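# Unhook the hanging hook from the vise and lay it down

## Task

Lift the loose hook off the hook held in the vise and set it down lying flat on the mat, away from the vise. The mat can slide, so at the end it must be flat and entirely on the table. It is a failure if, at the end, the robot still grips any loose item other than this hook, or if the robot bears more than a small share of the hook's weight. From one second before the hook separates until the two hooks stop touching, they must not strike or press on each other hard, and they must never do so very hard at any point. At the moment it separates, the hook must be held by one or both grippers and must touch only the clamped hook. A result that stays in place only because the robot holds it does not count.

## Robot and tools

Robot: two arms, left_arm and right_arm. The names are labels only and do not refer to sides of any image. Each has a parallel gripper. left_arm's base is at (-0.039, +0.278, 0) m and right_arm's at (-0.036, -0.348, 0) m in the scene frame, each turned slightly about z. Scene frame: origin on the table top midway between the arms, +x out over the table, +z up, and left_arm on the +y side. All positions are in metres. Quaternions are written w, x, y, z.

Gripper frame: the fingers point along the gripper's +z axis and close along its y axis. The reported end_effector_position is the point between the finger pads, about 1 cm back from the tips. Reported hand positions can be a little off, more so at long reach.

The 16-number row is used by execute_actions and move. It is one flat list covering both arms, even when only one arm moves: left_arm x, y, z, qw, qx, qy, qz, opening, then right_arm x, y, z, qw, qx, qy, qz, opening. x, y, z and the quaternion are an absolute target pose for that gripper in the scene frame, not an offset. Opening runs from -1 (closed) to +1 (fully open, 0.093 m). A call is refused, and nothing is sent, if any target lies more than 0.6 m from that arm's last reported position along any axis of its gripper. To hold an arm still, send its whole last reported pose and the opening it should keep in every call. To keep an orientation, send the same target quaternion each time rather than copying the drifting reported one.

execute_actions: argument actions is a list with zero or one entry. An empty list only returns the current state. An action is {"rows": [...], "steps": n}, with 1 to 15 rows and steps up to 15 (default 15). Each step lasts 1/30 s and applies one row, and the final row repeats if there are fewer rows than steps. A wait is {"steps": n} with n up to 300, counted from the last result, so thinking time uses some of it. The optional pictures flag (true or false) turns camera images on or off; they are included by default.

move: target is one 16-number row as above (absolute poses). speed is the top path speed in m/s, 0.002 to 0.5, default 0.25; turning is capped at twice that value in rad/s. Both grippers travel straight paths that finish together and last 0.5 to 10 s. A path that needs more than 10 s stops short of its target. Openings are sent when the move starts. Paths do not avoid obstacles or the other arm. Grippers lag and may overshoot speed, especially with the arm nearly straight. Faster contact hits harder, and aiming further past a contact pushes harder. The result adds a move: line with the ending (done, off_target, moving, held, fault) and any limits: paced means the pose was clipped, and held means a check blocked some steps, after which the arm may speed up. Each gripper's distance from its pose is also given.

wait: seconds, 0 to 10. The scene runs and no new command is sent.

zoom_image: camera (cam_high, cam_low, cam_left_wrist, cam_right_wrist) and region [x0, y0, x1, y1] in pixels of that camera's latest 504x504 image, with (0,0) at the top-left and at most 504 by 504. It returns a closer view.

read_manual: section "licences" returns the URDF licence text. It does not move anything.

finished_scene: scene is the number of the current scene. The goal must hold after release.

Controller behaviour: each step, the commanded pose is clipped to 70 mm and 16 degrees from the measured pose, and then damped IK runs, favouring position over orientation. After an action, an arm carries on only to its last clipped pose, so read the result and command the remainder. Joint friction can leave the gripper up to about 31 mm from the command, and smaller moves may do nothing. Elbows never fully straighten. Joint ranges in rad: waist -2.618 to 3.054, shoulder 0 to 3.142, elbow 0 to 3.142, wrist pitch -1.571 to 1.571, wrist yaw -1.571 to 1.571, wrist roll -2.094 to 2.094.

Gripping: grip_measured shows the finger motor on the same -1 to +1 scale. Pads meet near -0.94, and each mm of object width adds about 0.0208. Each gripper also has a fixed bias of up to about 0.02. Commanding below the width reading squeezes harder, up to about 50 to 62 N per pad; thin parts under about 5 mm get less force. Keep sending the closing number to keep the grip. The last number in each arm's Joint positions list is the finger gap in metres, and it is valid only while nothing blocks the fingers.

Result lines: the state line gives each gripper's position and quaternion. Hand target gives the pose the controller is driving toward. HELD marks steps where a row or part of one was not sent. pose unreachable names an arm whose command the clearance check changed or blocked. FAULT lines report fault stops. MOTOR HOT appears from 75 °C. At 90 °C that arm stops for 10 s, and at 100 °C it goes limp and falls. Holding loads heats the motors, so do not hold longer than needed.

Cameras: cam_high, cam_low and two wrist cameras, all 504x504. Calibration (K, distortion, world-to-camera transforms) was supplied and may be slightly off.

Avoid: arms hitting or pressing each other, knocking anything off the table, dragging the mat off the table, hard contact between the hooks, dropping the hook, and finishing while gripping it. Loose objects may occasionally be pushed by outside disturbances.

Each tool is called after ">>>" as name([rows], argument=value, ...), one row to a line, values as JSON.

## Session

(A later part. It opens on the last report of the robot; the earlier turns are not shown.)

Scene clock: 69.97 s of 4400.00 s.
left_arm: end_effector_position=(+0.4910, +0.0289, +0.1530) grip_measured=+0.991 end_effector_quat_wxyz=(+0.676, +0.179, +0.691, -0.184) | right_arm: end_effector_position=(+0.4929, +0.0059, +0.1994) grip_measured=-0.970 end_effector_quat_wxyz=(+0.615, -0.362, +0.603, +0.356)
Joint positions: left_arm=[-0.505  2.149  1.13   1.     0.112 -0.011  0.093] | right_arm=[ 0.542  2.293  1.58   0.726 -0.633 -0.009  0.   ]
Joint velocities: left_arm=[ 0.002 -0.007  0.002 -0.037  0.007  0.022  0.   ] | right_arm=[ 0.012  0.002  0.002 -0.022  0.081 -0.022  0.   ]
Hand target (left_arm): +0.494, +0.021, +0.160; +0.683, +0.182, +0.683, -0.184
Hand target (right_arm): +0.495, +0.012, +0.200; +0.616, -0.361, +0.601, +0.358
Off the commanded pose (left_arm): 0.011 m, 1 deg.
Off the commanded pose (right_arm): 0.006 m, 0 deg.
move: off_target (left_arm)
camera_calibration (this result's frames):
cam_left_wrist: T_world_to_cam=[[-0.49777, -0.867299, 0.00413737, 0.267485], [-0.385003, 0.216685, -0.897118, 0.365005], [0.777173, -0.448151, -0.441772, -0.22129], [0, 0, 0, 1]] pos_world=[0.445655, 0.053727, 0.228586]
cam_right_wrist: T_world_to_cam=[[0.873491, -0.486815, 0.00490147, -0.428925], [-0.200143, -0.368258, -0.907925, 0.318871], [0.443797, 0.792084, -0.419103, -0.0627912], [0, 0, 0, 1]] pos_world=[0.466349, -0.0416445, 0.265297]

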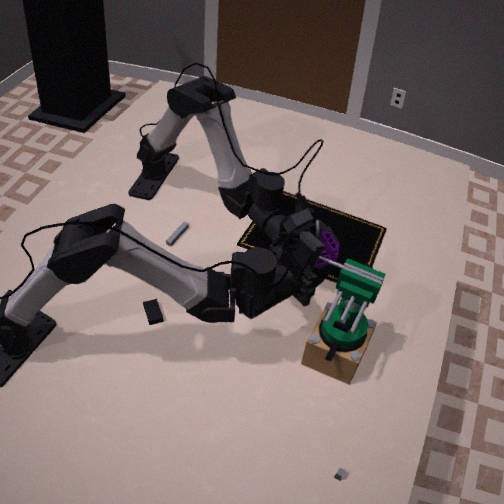

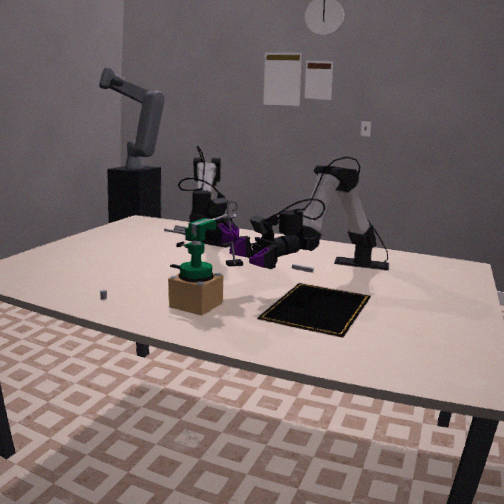

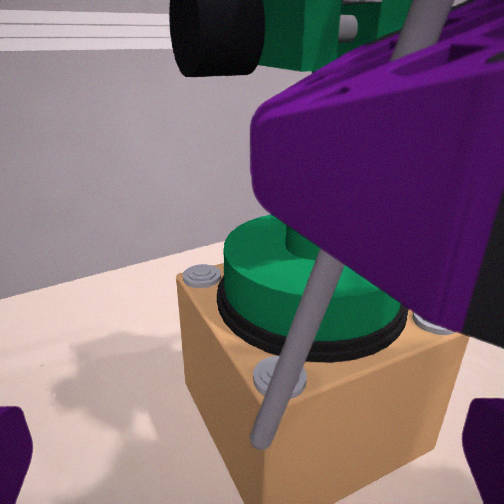

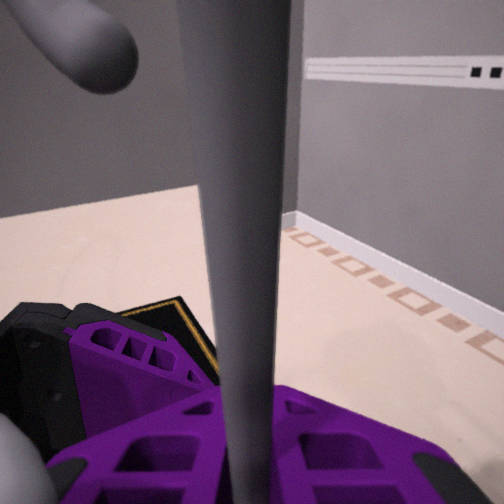

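>>> move(target=[0.514,0.012,0.146,0.683,0.183,0.683,-0.183,0.3, 0.495,0.012,0.2,0.615,-0.36,0.6,0.357,-1], speed=0.03)

Scene clock: 72.83 s of 4400.00 s.
left_arm: end_effector_position=(+0.5109, +0.0205, +0.1360) grip_measured=+0.302 end_effector_quat_wxyz=(+0.673, +0.179, +0.694, -0.183) | right_arm: end_effector_position=(+0.4929, +0.0059, +0.1994) grip_measured=-0.970 end_effector_quat_wxyz=(+0.615, -0.362, +0.603, +0.356)
Joint positions: left_arm=[-0.505  2.247  1.232  0.987  0.111 -0.01   0.06 ] | right_arm=[ 0.542  2.293  1.58   0.726 -0.633 -0.009  0.   ]
Joint velocities: left_arm=[-0.002 -0.012 -0.007  0.022  0.022 -0.037 -0.   ] | right_arm=[-0.017 -0.007 -0.007 -0.081  0.051 -0.022  0.   ]
Hand target (left_arm): +0.514, +0.013, +0.147; +0.683, +0.183, +0.683, -0.183
Hand target (right_arm): +0.495, +0.012, +0.200; +0.616, -0.361, +0.601, +0.358
Off the commanded pose (left_arm): 0.013 m, 2 deg.
Off the commanded pose (right_arm): 0.006 m, 0 deg.
move: off_target (left_arm)
camera_calibration (this result's frames):
cam_left_wrist: T_world_to_cam=[[-0.497096, -0.867686, 0.00409724, 0.26981], [-0.3928, 0.220819, -0.892719, 0.362617], [0.773695, -0.445377, -0.450595, -0.245149], [0, 0, 0, 1]] pos_world=[0.466228, 0.0448543, 0.212146]
cam_right_wrist: T_world_to_cam=[[0.873491, -0.486815, 0.00490147, -0.428925], [-0.200143, -0.368258, -0.907925, 0.318871], [0.443797, 0.792084, -0.419103, -0.0627912], [0, 0, 0, 1]] pos_world=[0.466349, -0.0416445, 0.265297]

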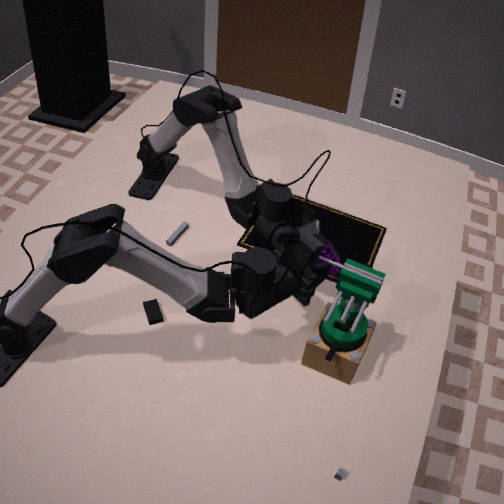

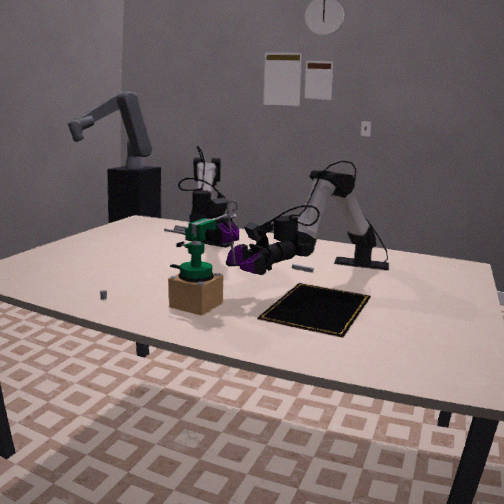

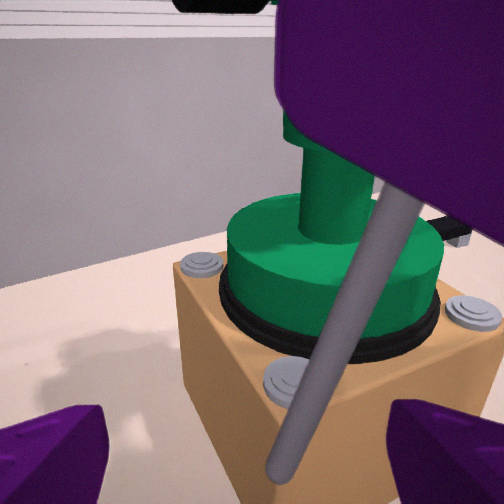

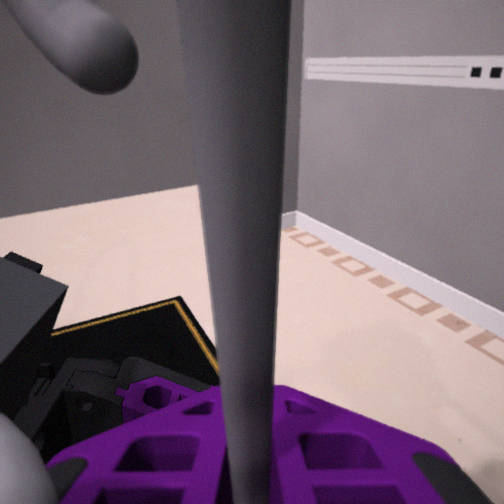

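>>> move(target=[0.538,0.002,0.155,0.683,0.183,0.683,-0.183,0.3, 0.495,0.012,0.2,0.615,-0.36,0.6,0.357,-1], speed=0.03)

Scene clock: 75.20 s of 4400.00 s.
left_arm: end_effector_position=(+0.5349, +0.0101, +0.1476) grip_measured=+0.302 end_effector_quat_wxyz=(+0.675, +0.179, +0.692, -0.184) | right_arm: end_effector_position=(+0.4931, +0.0058, +0.1994) grip_measured=-0.970 end_effector_quat_wxyz=(+0.616, -0.362, +0.603, +0.355)
Joint positions: left_arm=[-0.505  2.296  1.377  0.898  0.111 -0.01   0.06 ] | right_arm=[ 0.542  2.293  1.58   0.726 -0.631 -0.009  0.   ]
Joint velocities: left_arm=[ 0.002  0.022 -0.012 -0.022 -0.007  0.007 -0.   ] | right_arm=[-0.002 -0.012 -0.007  0.022 -0.051 -0.037  0.   ]
Hand target (left_arm): +0.537, +0.003, +0.156; +0.683, +0.183, +0.683, -0.183
Hand target (right_arm): +0.495, +0.012, +0.200; +0.616, -0.361, +0.602, +0.358
Off the commanded pose (left_arm): 0.011 m, 1 deg.
Off the commanded pose (right_arm): 0.007 m, 0 deg.
move: off_target (left_arm)
camera_calibration (this result's frames):
cam_left_wrist: T_world_to_cam=[[-0.497122, -0.867675, 0.00323711, 0.272844], [-0.386534, 0.218116, -0.896112, 0.381817], [0.776828, -0.446728, -0.443816, -0.265727], [0, 0, 0, 1]] pos_world=[0.489646, 0.0347514, 0.223333]
cam_right_wrist: T_world_to_cam=[[0.872749, -0.488147, 0.0046608, -0.428761], [-0.201027, -0.368081, -0.907802, 0.31921], [0.444856, 0.791346, -0.419373, -0.06329], [0, 0, 0, 1]] pos_world=[0.466526, -0.0417188, 0.265236]

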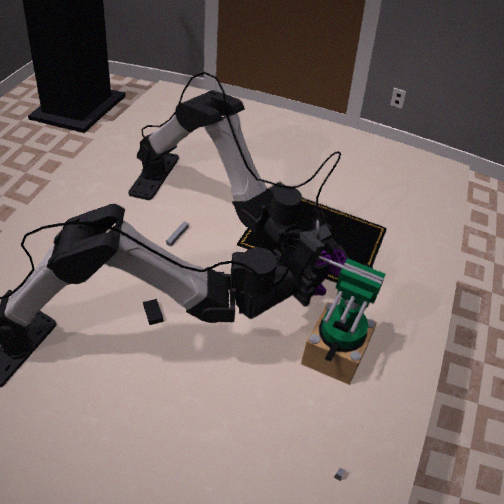

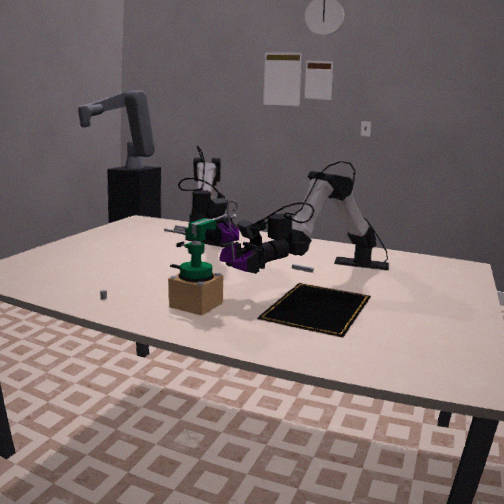

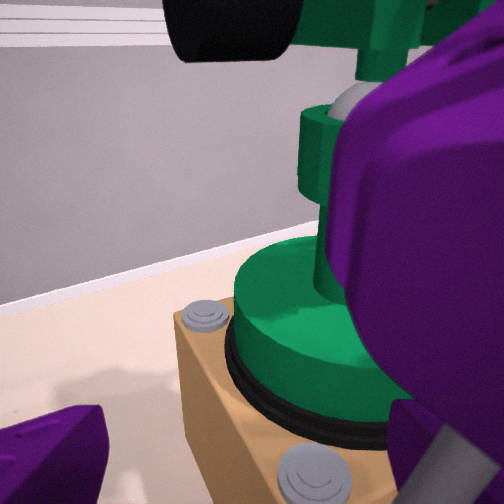

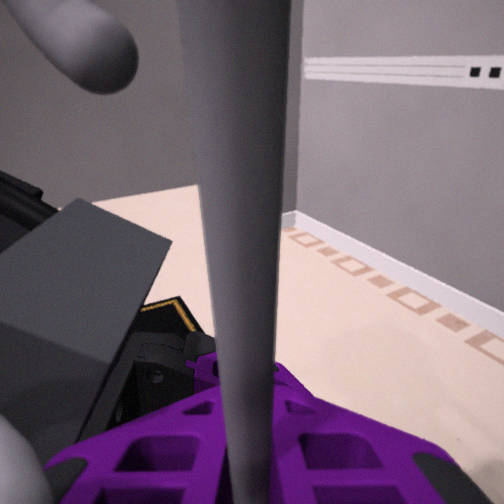

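Shank seems within the fingers; close.

>>> move(target=[0.538,0.002,0.155,0.683,0.183,0.683,-0.183,-1, 0.495,0.012,0.2,0.615,-0.36,0.6,0.357,-1], speed=0.03)

>>> zoom_image(camera="cam_low", region=[185, 190, 285, 290])

Scene clock: 76.70 s of 4400.00 s.
left_arm: end_effector_position=(+0.5222, -0.0129, +0.1480) grip_measured=-0.994 end_effector_quat_wxyz=(+0.669, +0.213, +0.680, -0.213) | right_arm: end_effector_position=(+0.4953, +0.0034, +0.1993) grip_measured=-0.970 end_effector_quat_wxyz=(+0.612, -0.349, +0.611, +0.362)
Joint positions: left_arm=[-0.528  2.298  1.377  0.905  0.181 -0.002  0.   ] | right_arm=[ 0.538  2.293  1.58   0.726 -0.624  0.023  0.   ]
Joint velocities: left_arm=[-0.022  0.012 -0.002 -0.022  0.037 -0.022  0.   ] | right_arm=[-0.002 -0.012 -0.022 -0.007  0.007 -0.022  0.   ]
Hand target (left_arm): +0.536, +0.003, +0.155; +0.683, +0.183, +0.683, -0.184
Hand target (right_arm): +0.495, +0.012, +0.200; +0.617, -0.361, +0.601, +0.358
Off the commanded pose (left_arm): 0.023 m, 5 deg.
Off the commanded pose (right_arm): 0.009 m, 2 deg.
move: off_target (left_arm)
camera_calibration (this result's frames):
cam_left_wrist: T_world_to_cam=[[-0.575726, -0.81763, -0.00460625, 0.289456], [-0.356776, 0.256282, -0.898349, 0.367575], [0.735697, -0.515559, -0.439259, -0.246119], [0, 0, 0, 1]] pos_world=[0.478858, 0.0155765, 0.223434]
cam_right_wrist: T_world_to_cam=[[0.867515, -0.49664, -0.0276721, -0.422798], [-0.230315, -0.351753, -0.907317, 0.333067], [0.440877, 0.793485, -0.419535, -0.0604218], [0, 0, 0, 1]] pos_world=[0.470133, -0.0448776, 0.265148]

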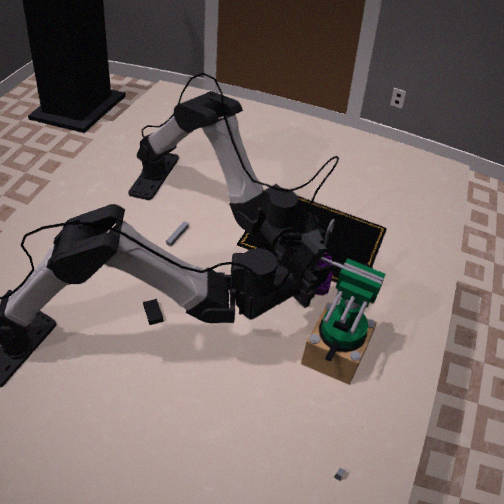

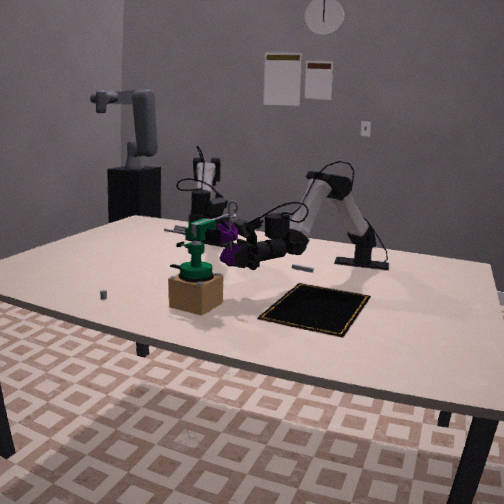

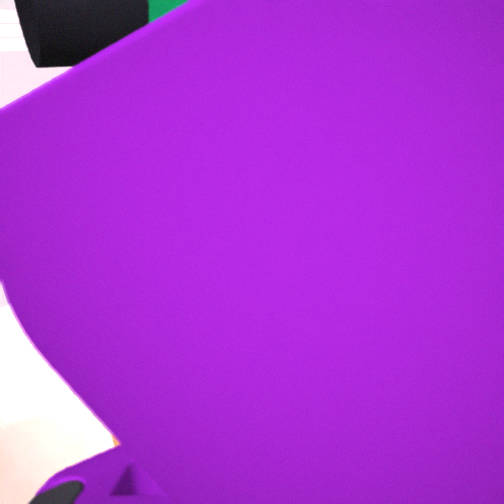

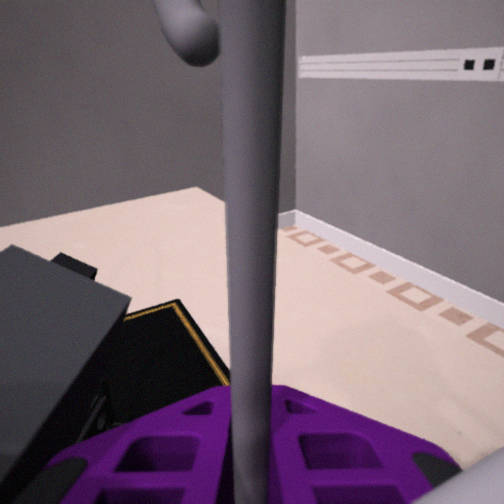

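Region (185, 190, 285, 290) of cam_low's 504x504 image, scaled by 5.040, with more detail than that image has.

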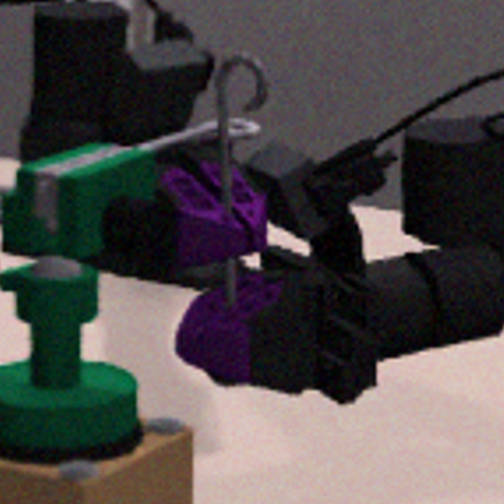

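>>> move(target=[0.522,-0.013,0.15,0.669,0.213,0.68,-0.213,-1, 0.495,0.004,0.2,0.612,-0.349,0.611,0.362,-0.3], speed=0.03)

>>> move(target=[0.522,-0.013,0.15,0.669,0.213,0.68,-0.213,-1, 0.455,-0.068,0.2,0.612,-0.349,0.611,0.362,-0.3], speed=0.05)

>>> zoom_image(camera="cam_low", region=[185, 190, 285, 290])

Scene clock: 78.83 s of 4400.00 s.
left_arm: end_effector_position=(+0.5217, -0.0136, +0.1492) grip_measured=-0.995 end_effector_quat_wxyz=(+0.669, +0.215, +0.678, -0.216) | right_arm: end_effector_position=(+0.5034, -0.0064, +0.1988) grip_measured=-0.303 end_effector_quat_wxyz=(+0.616, -0.337, +0.618, +0.353)
Joint positions: left_arm=[-0.527  2.298  1.377  0.91   0.189 -0.002  0.   ] | right_arm=[ 0.523  2.293  1.58   0.723 -0.605  0.026  0.031]
Joint velocities: left_arm=[ 0.002 -0.007  0.002 -0.037  0.007 -0.051  0.   ] | right_arm=[ 0.007 -0.007 -0.017 -0.051  0.007 -0.051 -0.   ]
Hand target (left_arm): +0.522, -0.013, +0.150; +0.669, +0.213, +0.680, -0.213
Hand target (right_arm): +0.495, +0.004, +0.200; +0.612, -0.349, +0.611, +0.362
Off the commanded pose (left_arm): 0.001 m, 0 deg.
Off the commanded pose (right_arm): 0.013 m, 2 deg.
move: off_target (right_arm)
camera_calibration (this result's frames):
cam_left_wrist: T_world_to_cam=[[-0.58161, -0.813455, -0.0046608, 0.291728], [-0.351303, 0.256337, -0.900487, 0.36609], [0.7337, -0.522095, -0.434857, -0.245251], [0, 0, 0, 1]] pos_world=[0.478221, 0.0154202, 0.22437]
cam_right_wrist: T_world_to_cam=[[0.849616, -0.526403, -0.0324348, -0.424975], [-0.247036, -0.342873, -0.906317, 0.339256], [0.465967, 0.778035, -0.421351, -0.0687876], [0, 0, 0, 1]] pos_world=[0.476927, -0.0538668, 0.264706]

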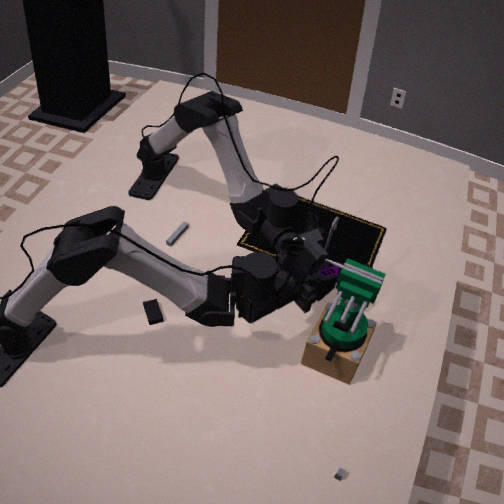

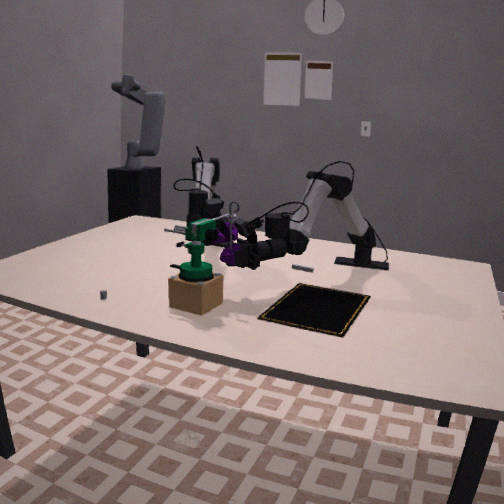

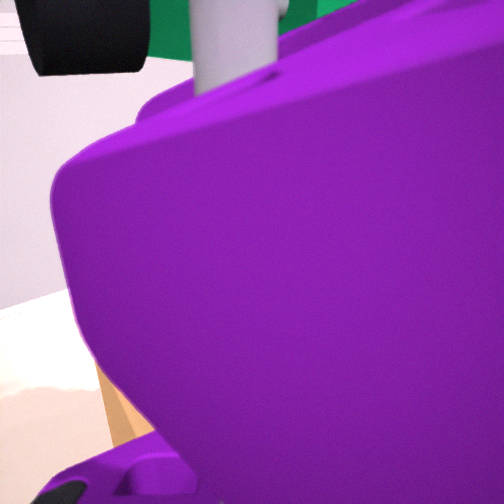

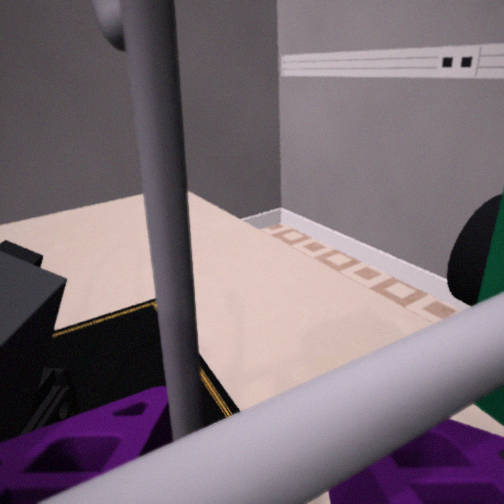

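Scene clock: 80.73 s of 4400.00 s.
left_arm: end_effector_position=(+0.5217, -0.0134, +0.1440) grip_measured=-0.995 end_effector_quat_wxyz=(+0.662, +0.216, +0.685, -0.214) | right_arm: end_effector_position=(+0.4592, -0.0636, +0.1982) grip_measured=-0.303 end_effector_quat_wxyz=(+0.610, -0.347, +0.613, +0.362)
Joint positions: left_arm=[-0.527  2.298  1.377  0.889  0.189 -0.002  0.   ] | right_arm=[ 0.433  2.102  1.252  0.859 -0.727  0.026  0.031]
Joint velocities: left_arm=[-0.012  0.002  0.012  0.037  0.037 -0.007  0.   ] | right_arm=[ 0.012 -0.017 -0.022 -0.037 -0.022 -0.022 -0.   ]
Hand target (left_arm): +0.522, -0.013, +0.150; +0.669, +0.213, +0.680, -0.213
Hand target (right_arm): +0.455, -0.068, +0.199; +0.612, -0.349, +0.611, +0.362
Off the commanded pose (left_arm): 0.006 m, 1 deg.
Off the commanded pose (right_arm): 0.006 m, 0 deg.
move: done
camera_calibration (this result's frames):
cam_left_wrist: T_world_to_cam=[[-0.581041, -0.813874, -0.000550295, 0.290916], [-0.369205, 0.264185, -0.891007, 0.369433], [0.725313, -0.517508, -0.453989, -0.240223], [0, 0, 0, 1]] pos_world=[0.479668, 0.0148526, 0.220269]
cam_right_wrist: T_world_to_cam=[[0.866011, -0.498969, -0.0324946, -0.423228], [-0.236825, -0.352064, -0.905519, 0.302815], [0.440385, 0.791885, -0.42306, 0.00904249], [0, 0, 0, 1]] pos_world=[0.434252, -0.111728, 0.264277]

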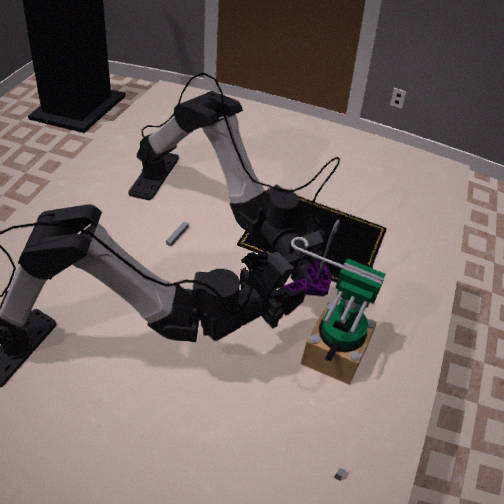

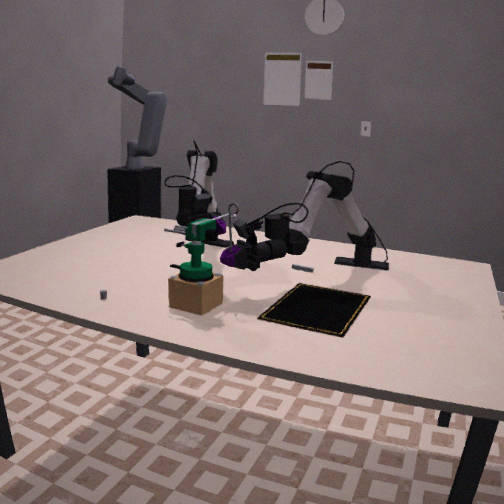

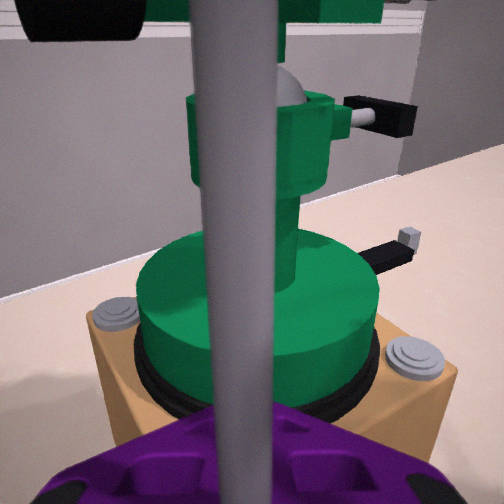

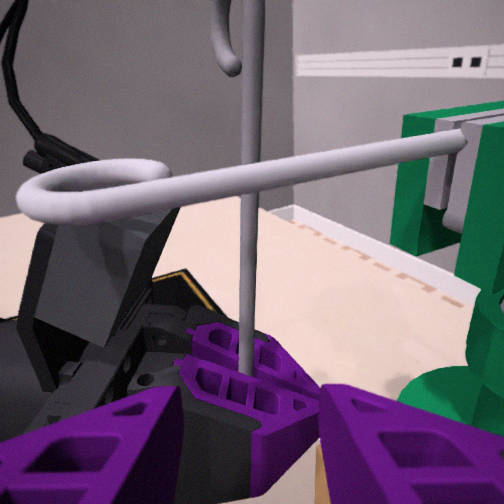

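Region (185, 190, 285, 290) of cam_low's 504x504 image, scaled by 5.040, with more detail than that image has.

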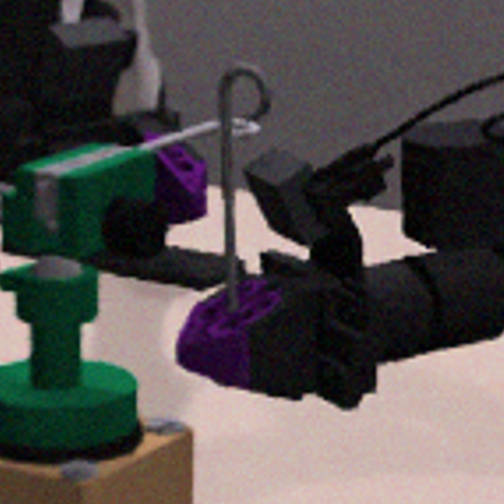

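>>> move(target=[0.49,0.09,0.16,0.669,0.213,0.68,-0.213,-1, 0.35,-0.25,0.2,0.612,-0.349,0.611,0.362,1], speed=0.06)

>>> move(target=[0.41,0.14,0.10,0,1,0,0,-1, 0.35,-0.25,0.2,0.612,-0.349,0.611,0.362,1], speed=0.1)

Scene clock: 87.03 s of 4400.00 s.
left_arm: end_effector_position=(+0.4923, +0.0842, +0.1439) grip_measured=-0.995 end_effector_quat_wxyz=(+0.653, +0.211, +0.695, -0.216) | right_arm: end_effector_position=(+0.3579, -0.2481, +0.1989) grip_measured=+0.999 end_effector_quat_wxyz=(+0.613, -0.351, +0.611, +0.358)
Joint positions: left_arm=[-0.339  2.115  1.07   0.986  0.372 -0.002  0.   ] | right_arm=[-0.038  1.728  0.703  1.045 -1.197  0.027  0.093]
Joint velocities: left_arm=[ 0.007 -0.012  0.002 -0.037  0.051  0.095  0.   ] | right_arm=[ 0.012 -0.017 -0.022 -0.037 -0.095 -0.007  0.   ]
Hand target (left_arm): +0.489, +0.090, +0.158; +0.669, +0.214, +0.680, -0.211
Hand target (right_arm): +0.351, -0.249, +0.199; +0.611, -0.349, +0.611, +0.361
Off the commanded pose (left_arm): 0.017 m, 3 deg.
Off the commanded pose (right_arm): 0.008 m, 0 deg.
move: off_target (left_arm)
camera_calibration (this result's frames):
cam_left_wrist: T_world_to_cam=[[-0.576963, -0.816633, 0.0149622, 0.349249], [-0.395157, 0.263058, -0.880143, 0.344068], [0.714818, -0.513722, -0.474473, -0.160621], [0, 0, 0, 1]] pos_world=[0.452279, 0.112184, 0.221393]
cam_right_wrist: T_world_to_cam=[[0.865716, -0.50012, -0.0204, -0.430165], [-0.22723, -0.356371, -0.906293, 0.210075], [0.445985, 0.789227, -0.422158, 0.197241], [0, 0, 0, 1]] pos_world=[0.33217, -0.295938, 0.264881]

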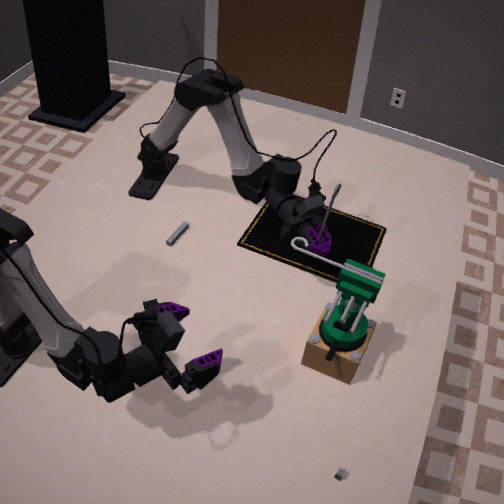

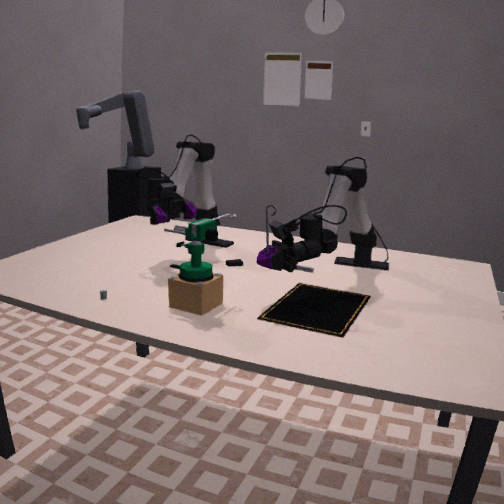

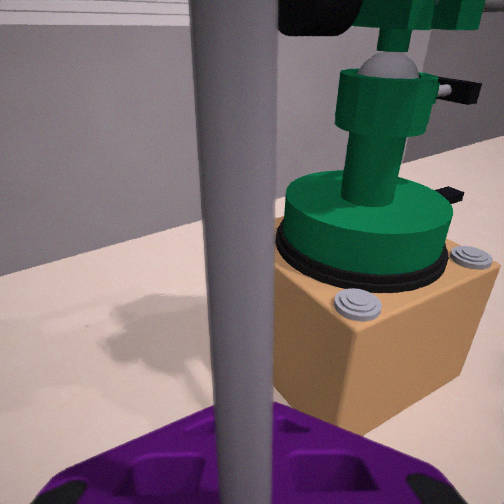

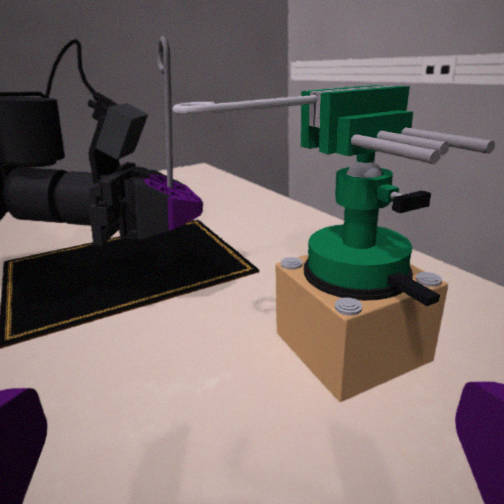

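Scene clock: 97.53 s of 4400.00 s.
left_arm: end_effector_position=(+0.4306, +0.1308, +0.0957) grip_measured=-0.996 end_effector_quat_wxyz=(+0.218, +0.889, +0.401, -0.041) | right_arm: end_effector_position=(+0.3577, -0.2480, +0.1989) grip_measured=+0.999 end_effector_quat_wxyz=(+0.613, -0.351, +0.611, +0.358)
Joint positions: left_arm=[-0.265  2.284  2.071 -1.171  0.408  2.088  0.   ] | right_arm=[-0.038  1.728  0.703  1.045 -1.198  0.027  0.093]
Joint velocities: left_arm=[ 0.002  0.007  0.002  0.007 -0.051 -0.037  0.   ] | right_arm=[-0.012 -0.017  0.007 -0.007 -0.022  0.007 -0.001]
Hand target (left_arm): +0.429, +0.125, +0.110; +0.224, +0.893, +0.390, -0.031
Hand target (right_arm): +0.352, -0.249, +0.200; +0.612, -0.349, +0.611, +0.361
Off the commanded pose (left_arm): 0.023 m, 55 deg.
Off the commanded pose (right_arm): 0.008 m, 0 deg.
joint sent to its limit (left arm) — the command would take joint 6 (wrist roll) past its upper limit, so that joint was sent only as far as its limit.
move: off_target (left_arm; path cut at 10 s); limits=paced
camera_calibration (this result's frames):
cam_left_wrist: T_world_to_cam=[[-0.724385, 0.590829, -0.355227, 0.267277], [0.574361, 0.802206, 0.163018, -0.322885], [0.381281, -0.0859408, -0.920456, 0.0148774], [0, 0, 0, 1]] pos_world=[0.373392, 0.102384, 0.161274]
cam_right_wrist: T_world_to_cam=[[0.866295, -0.49913, -0.0200367, -0.430005], [-0.226483, -0.356702, -0.906349, 0.209777], [0.445239, 0.789704, -0.422054, 0.197625], [0, 0, 0, 1]] pos_world=[0.332032, -0.295866, 0.264923]

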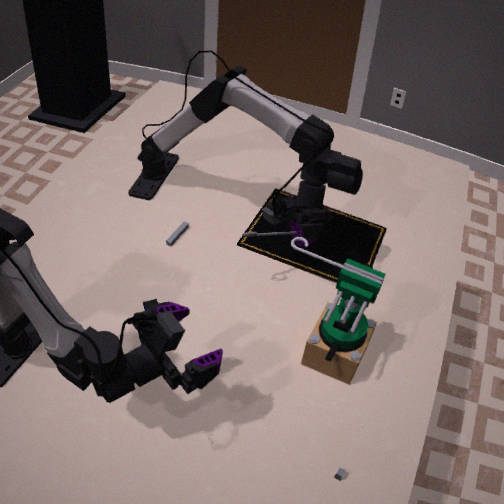

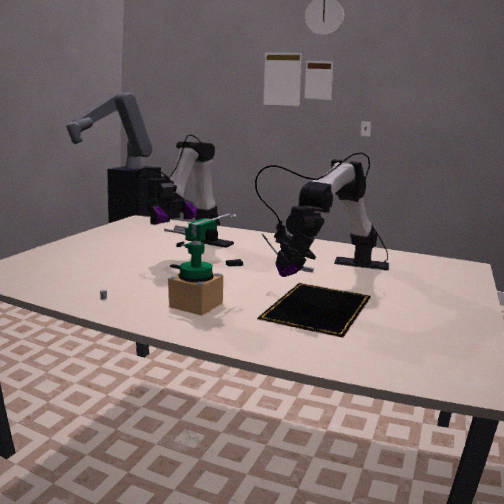

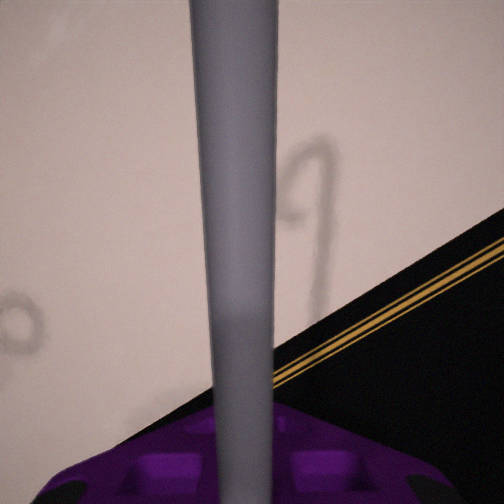

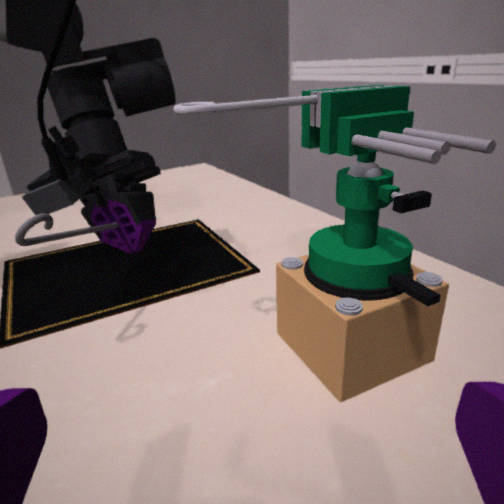

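>>> move(target=[0.52,0.15,0.08,0,0,1,0,-1, 0.35,-0.25,0.2,0.612,-0.349,0.611,0.362,1], speed=0.1)

Scene clock: 109.33 s of 4400.00 s.
left_arm: end_effector_position=(+0.4967, +0.1571, +0.0741) grip_measured=-0.995 end_effector_quat_wxyz=(+0.107, +0.154, +0.982, -0.014) | right_arm: end_effector_position=(+0.3574, -0.2479, +0.1989) grip_measured=+0.999 end_effector_quat_wxyz=(+0.612, -0.351, +0.611, +0.359)
Joint positions: left_arm=[-0.315  2.722  2.845 -1.478  0.015  0.093  0.   ] | right_arm=[-0.038  1.728  0.703  1.045 -1.2    0.029  0.093]
Joint velocities: left_arm=[-0.007 -0.017 -0.007 -0.037 -0.022 -0.007  0.   ] | right_arm=[-0.017 -0.017 -0.002 -0.095  0.022  0.037 -0.001]
Hand target (left_arm): +0.505, +0.149, +0.084; +0.134, +0.154, +0.979, -0.015
Hand target (right_arm): +0.351, -0.250, +0.200; +0.612, -0.349, +0.611, +0.361
Off the commanded pose (left_arm): 0.025 m, 22 deg.
Off the commanded pose (right_arm): 0.008 m, 0 deg.
elbow stopped short (left arm): the move would have taken joint 3 (elbow) straighter than the controller allows; a more bent joint 3 avoids this.
move: off_target (left_arm; path cut at 10 s)
camera_calibration (this result's frames):
cam_left_wrist: T_world_to_cam=[[-0.315282, -0.948984, -0.00511013, 0.304663], [-0.926056, 0.306479, 0.220206, 0.440558], [-0.207406, 0.0741593, -0.97544, 0.243358], [0, 0, 0, 1]] pos_world=[0.55451, 0.136051, 0.141925]
cam_right_wrist: T_world_to_cam=[[0.867223, -0.497453, -0.0215479, -0.429299], [-0.227005, -0.356487, -0.906303, 0.209996], [0.443162, 0.790859, -0.422078, 0.198654], [0, 0, 0, 1]] pos_world=[0.331932, -0.295803, 0.264917]

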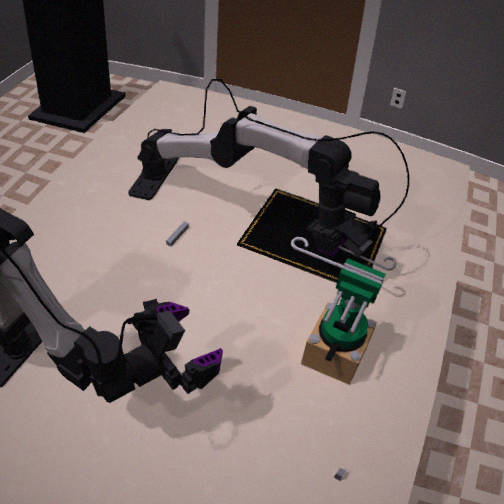

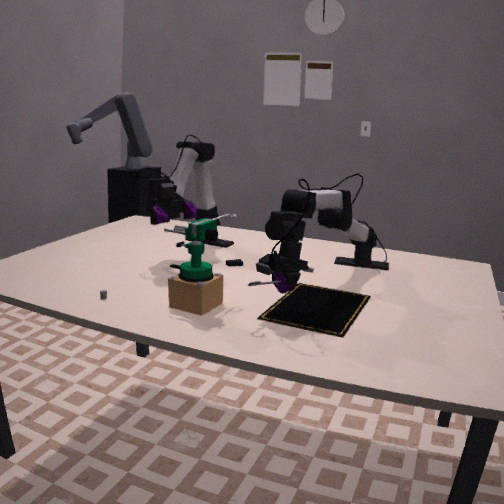

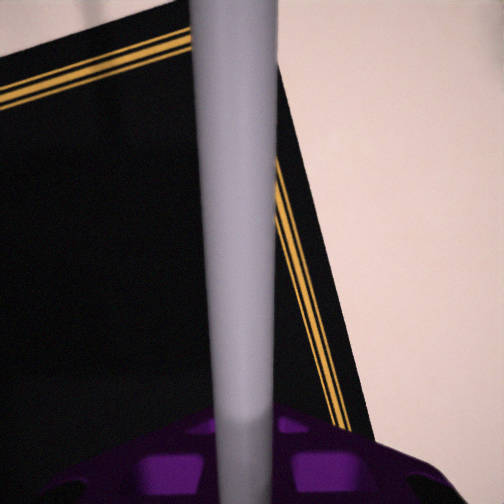

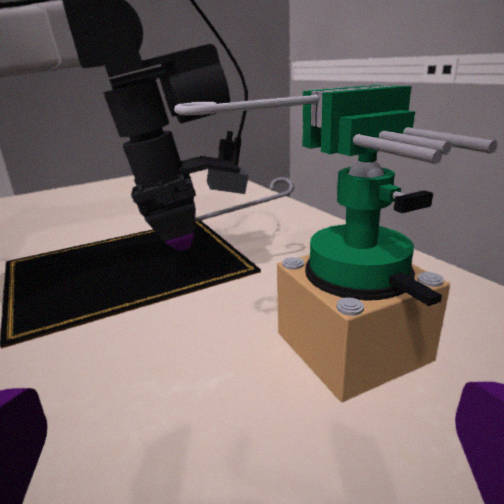

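>>> move(target=[0.40,0.17,0.04,0,0.155,0.988,0,-1, 0.35,-0.25,0.2,0.612,-0.349,0.611,0.362,1], speed=0.06)

Scene clock: 112.33 s of 4400.00 s.
left_arm: end_effector_position=(+0.4003, +0.1731, +0.0307) grip_measured=-0.995 end_effector_quat_wxyz=(-0.016, +0.155, +0.988, -0.003) | right_arm: end_effector_position=(+0.3572, -0.2478, +0.1989) grip_measured=+0.999 end_effector_quat_wxyz=(+0.611, -0.351, +0.611, +0.360)
Joint positions: left_arm=[-0.329  2.364  2.023 -1.261  0.008  0.081  0.   ] | right_arm=[-0.038  1.728  0.703  1.045 -1.202  0.03   0.093]
Joint velocities: left_arm=[-0.007 -0.002  0.002  0.007 -0.022 -0.081  0.   ] | right_arm=[ 0.002 -0.017 -0.017 -0.081  0.081 -0.066  0.   ]
Hand target (left_arm): +0.402, +0.168, +0.039; -0.000, +0.157, +0.988, -0.000
Hand target (right_arm): +0.350, -0.250, +0.200; +0.612, -0.349, +0.611, +0.362
Off the commanded pose (left_arm): 0.010 m, 2 deg.
Off the commanded pose (right_arm): 0.008 m, 0 deg.
move: done
camera_calibration (this result's frames):
cam_left_wrist: T_world_to_cam=[[-0.315484, -0.948849, 0.0124994, 0.288819], [-0.844091, 0.286623, 0.453164, 0.319349], [-0.433567, 0.132415, -0.891339, 0.257749], [0, 0, 0, 1]] pos_world=[0.472429, 0.148382, 0.0814143]
cam_right_wrist: T_world_to_cam=[[0.867957, -0.496103, -0.0230619, -0.428669], [-0.227664, -0.35618, -0.906259, 0.210288], [0.441384, 0.791844, -0.422094, 0.199533], [0, 0, 0, 1]] pos_world=[0.331871, -0.295763, 0.264911]

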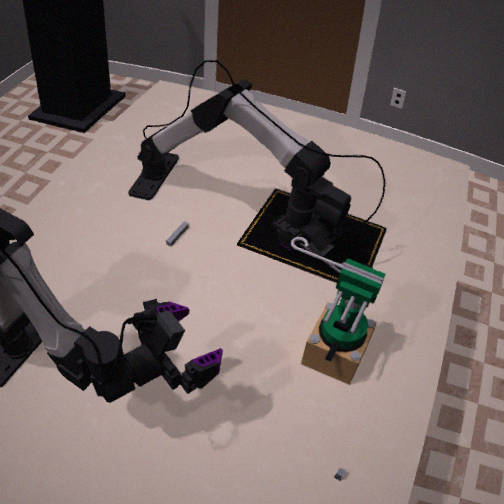

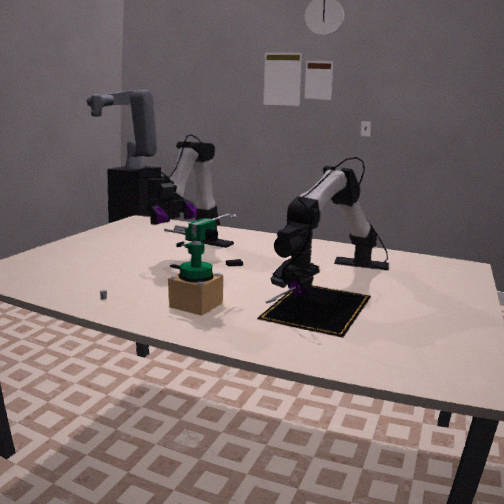

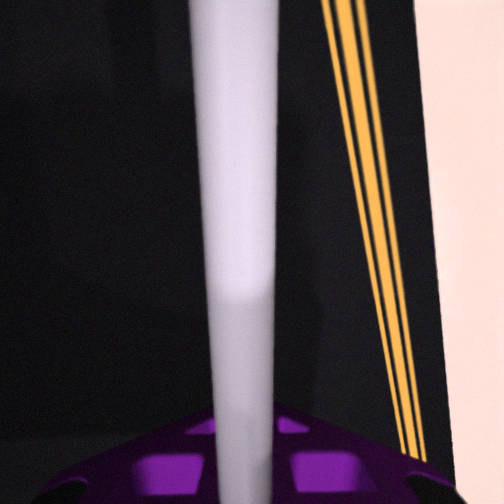

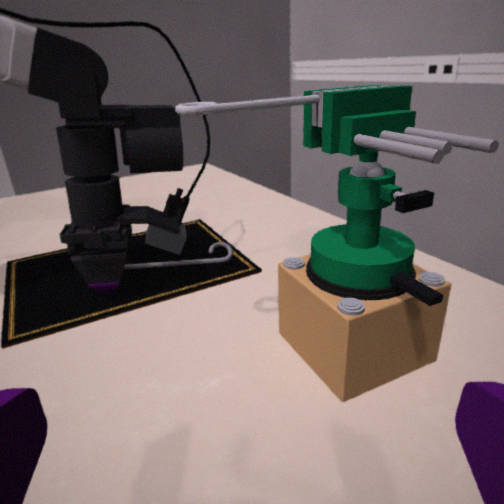

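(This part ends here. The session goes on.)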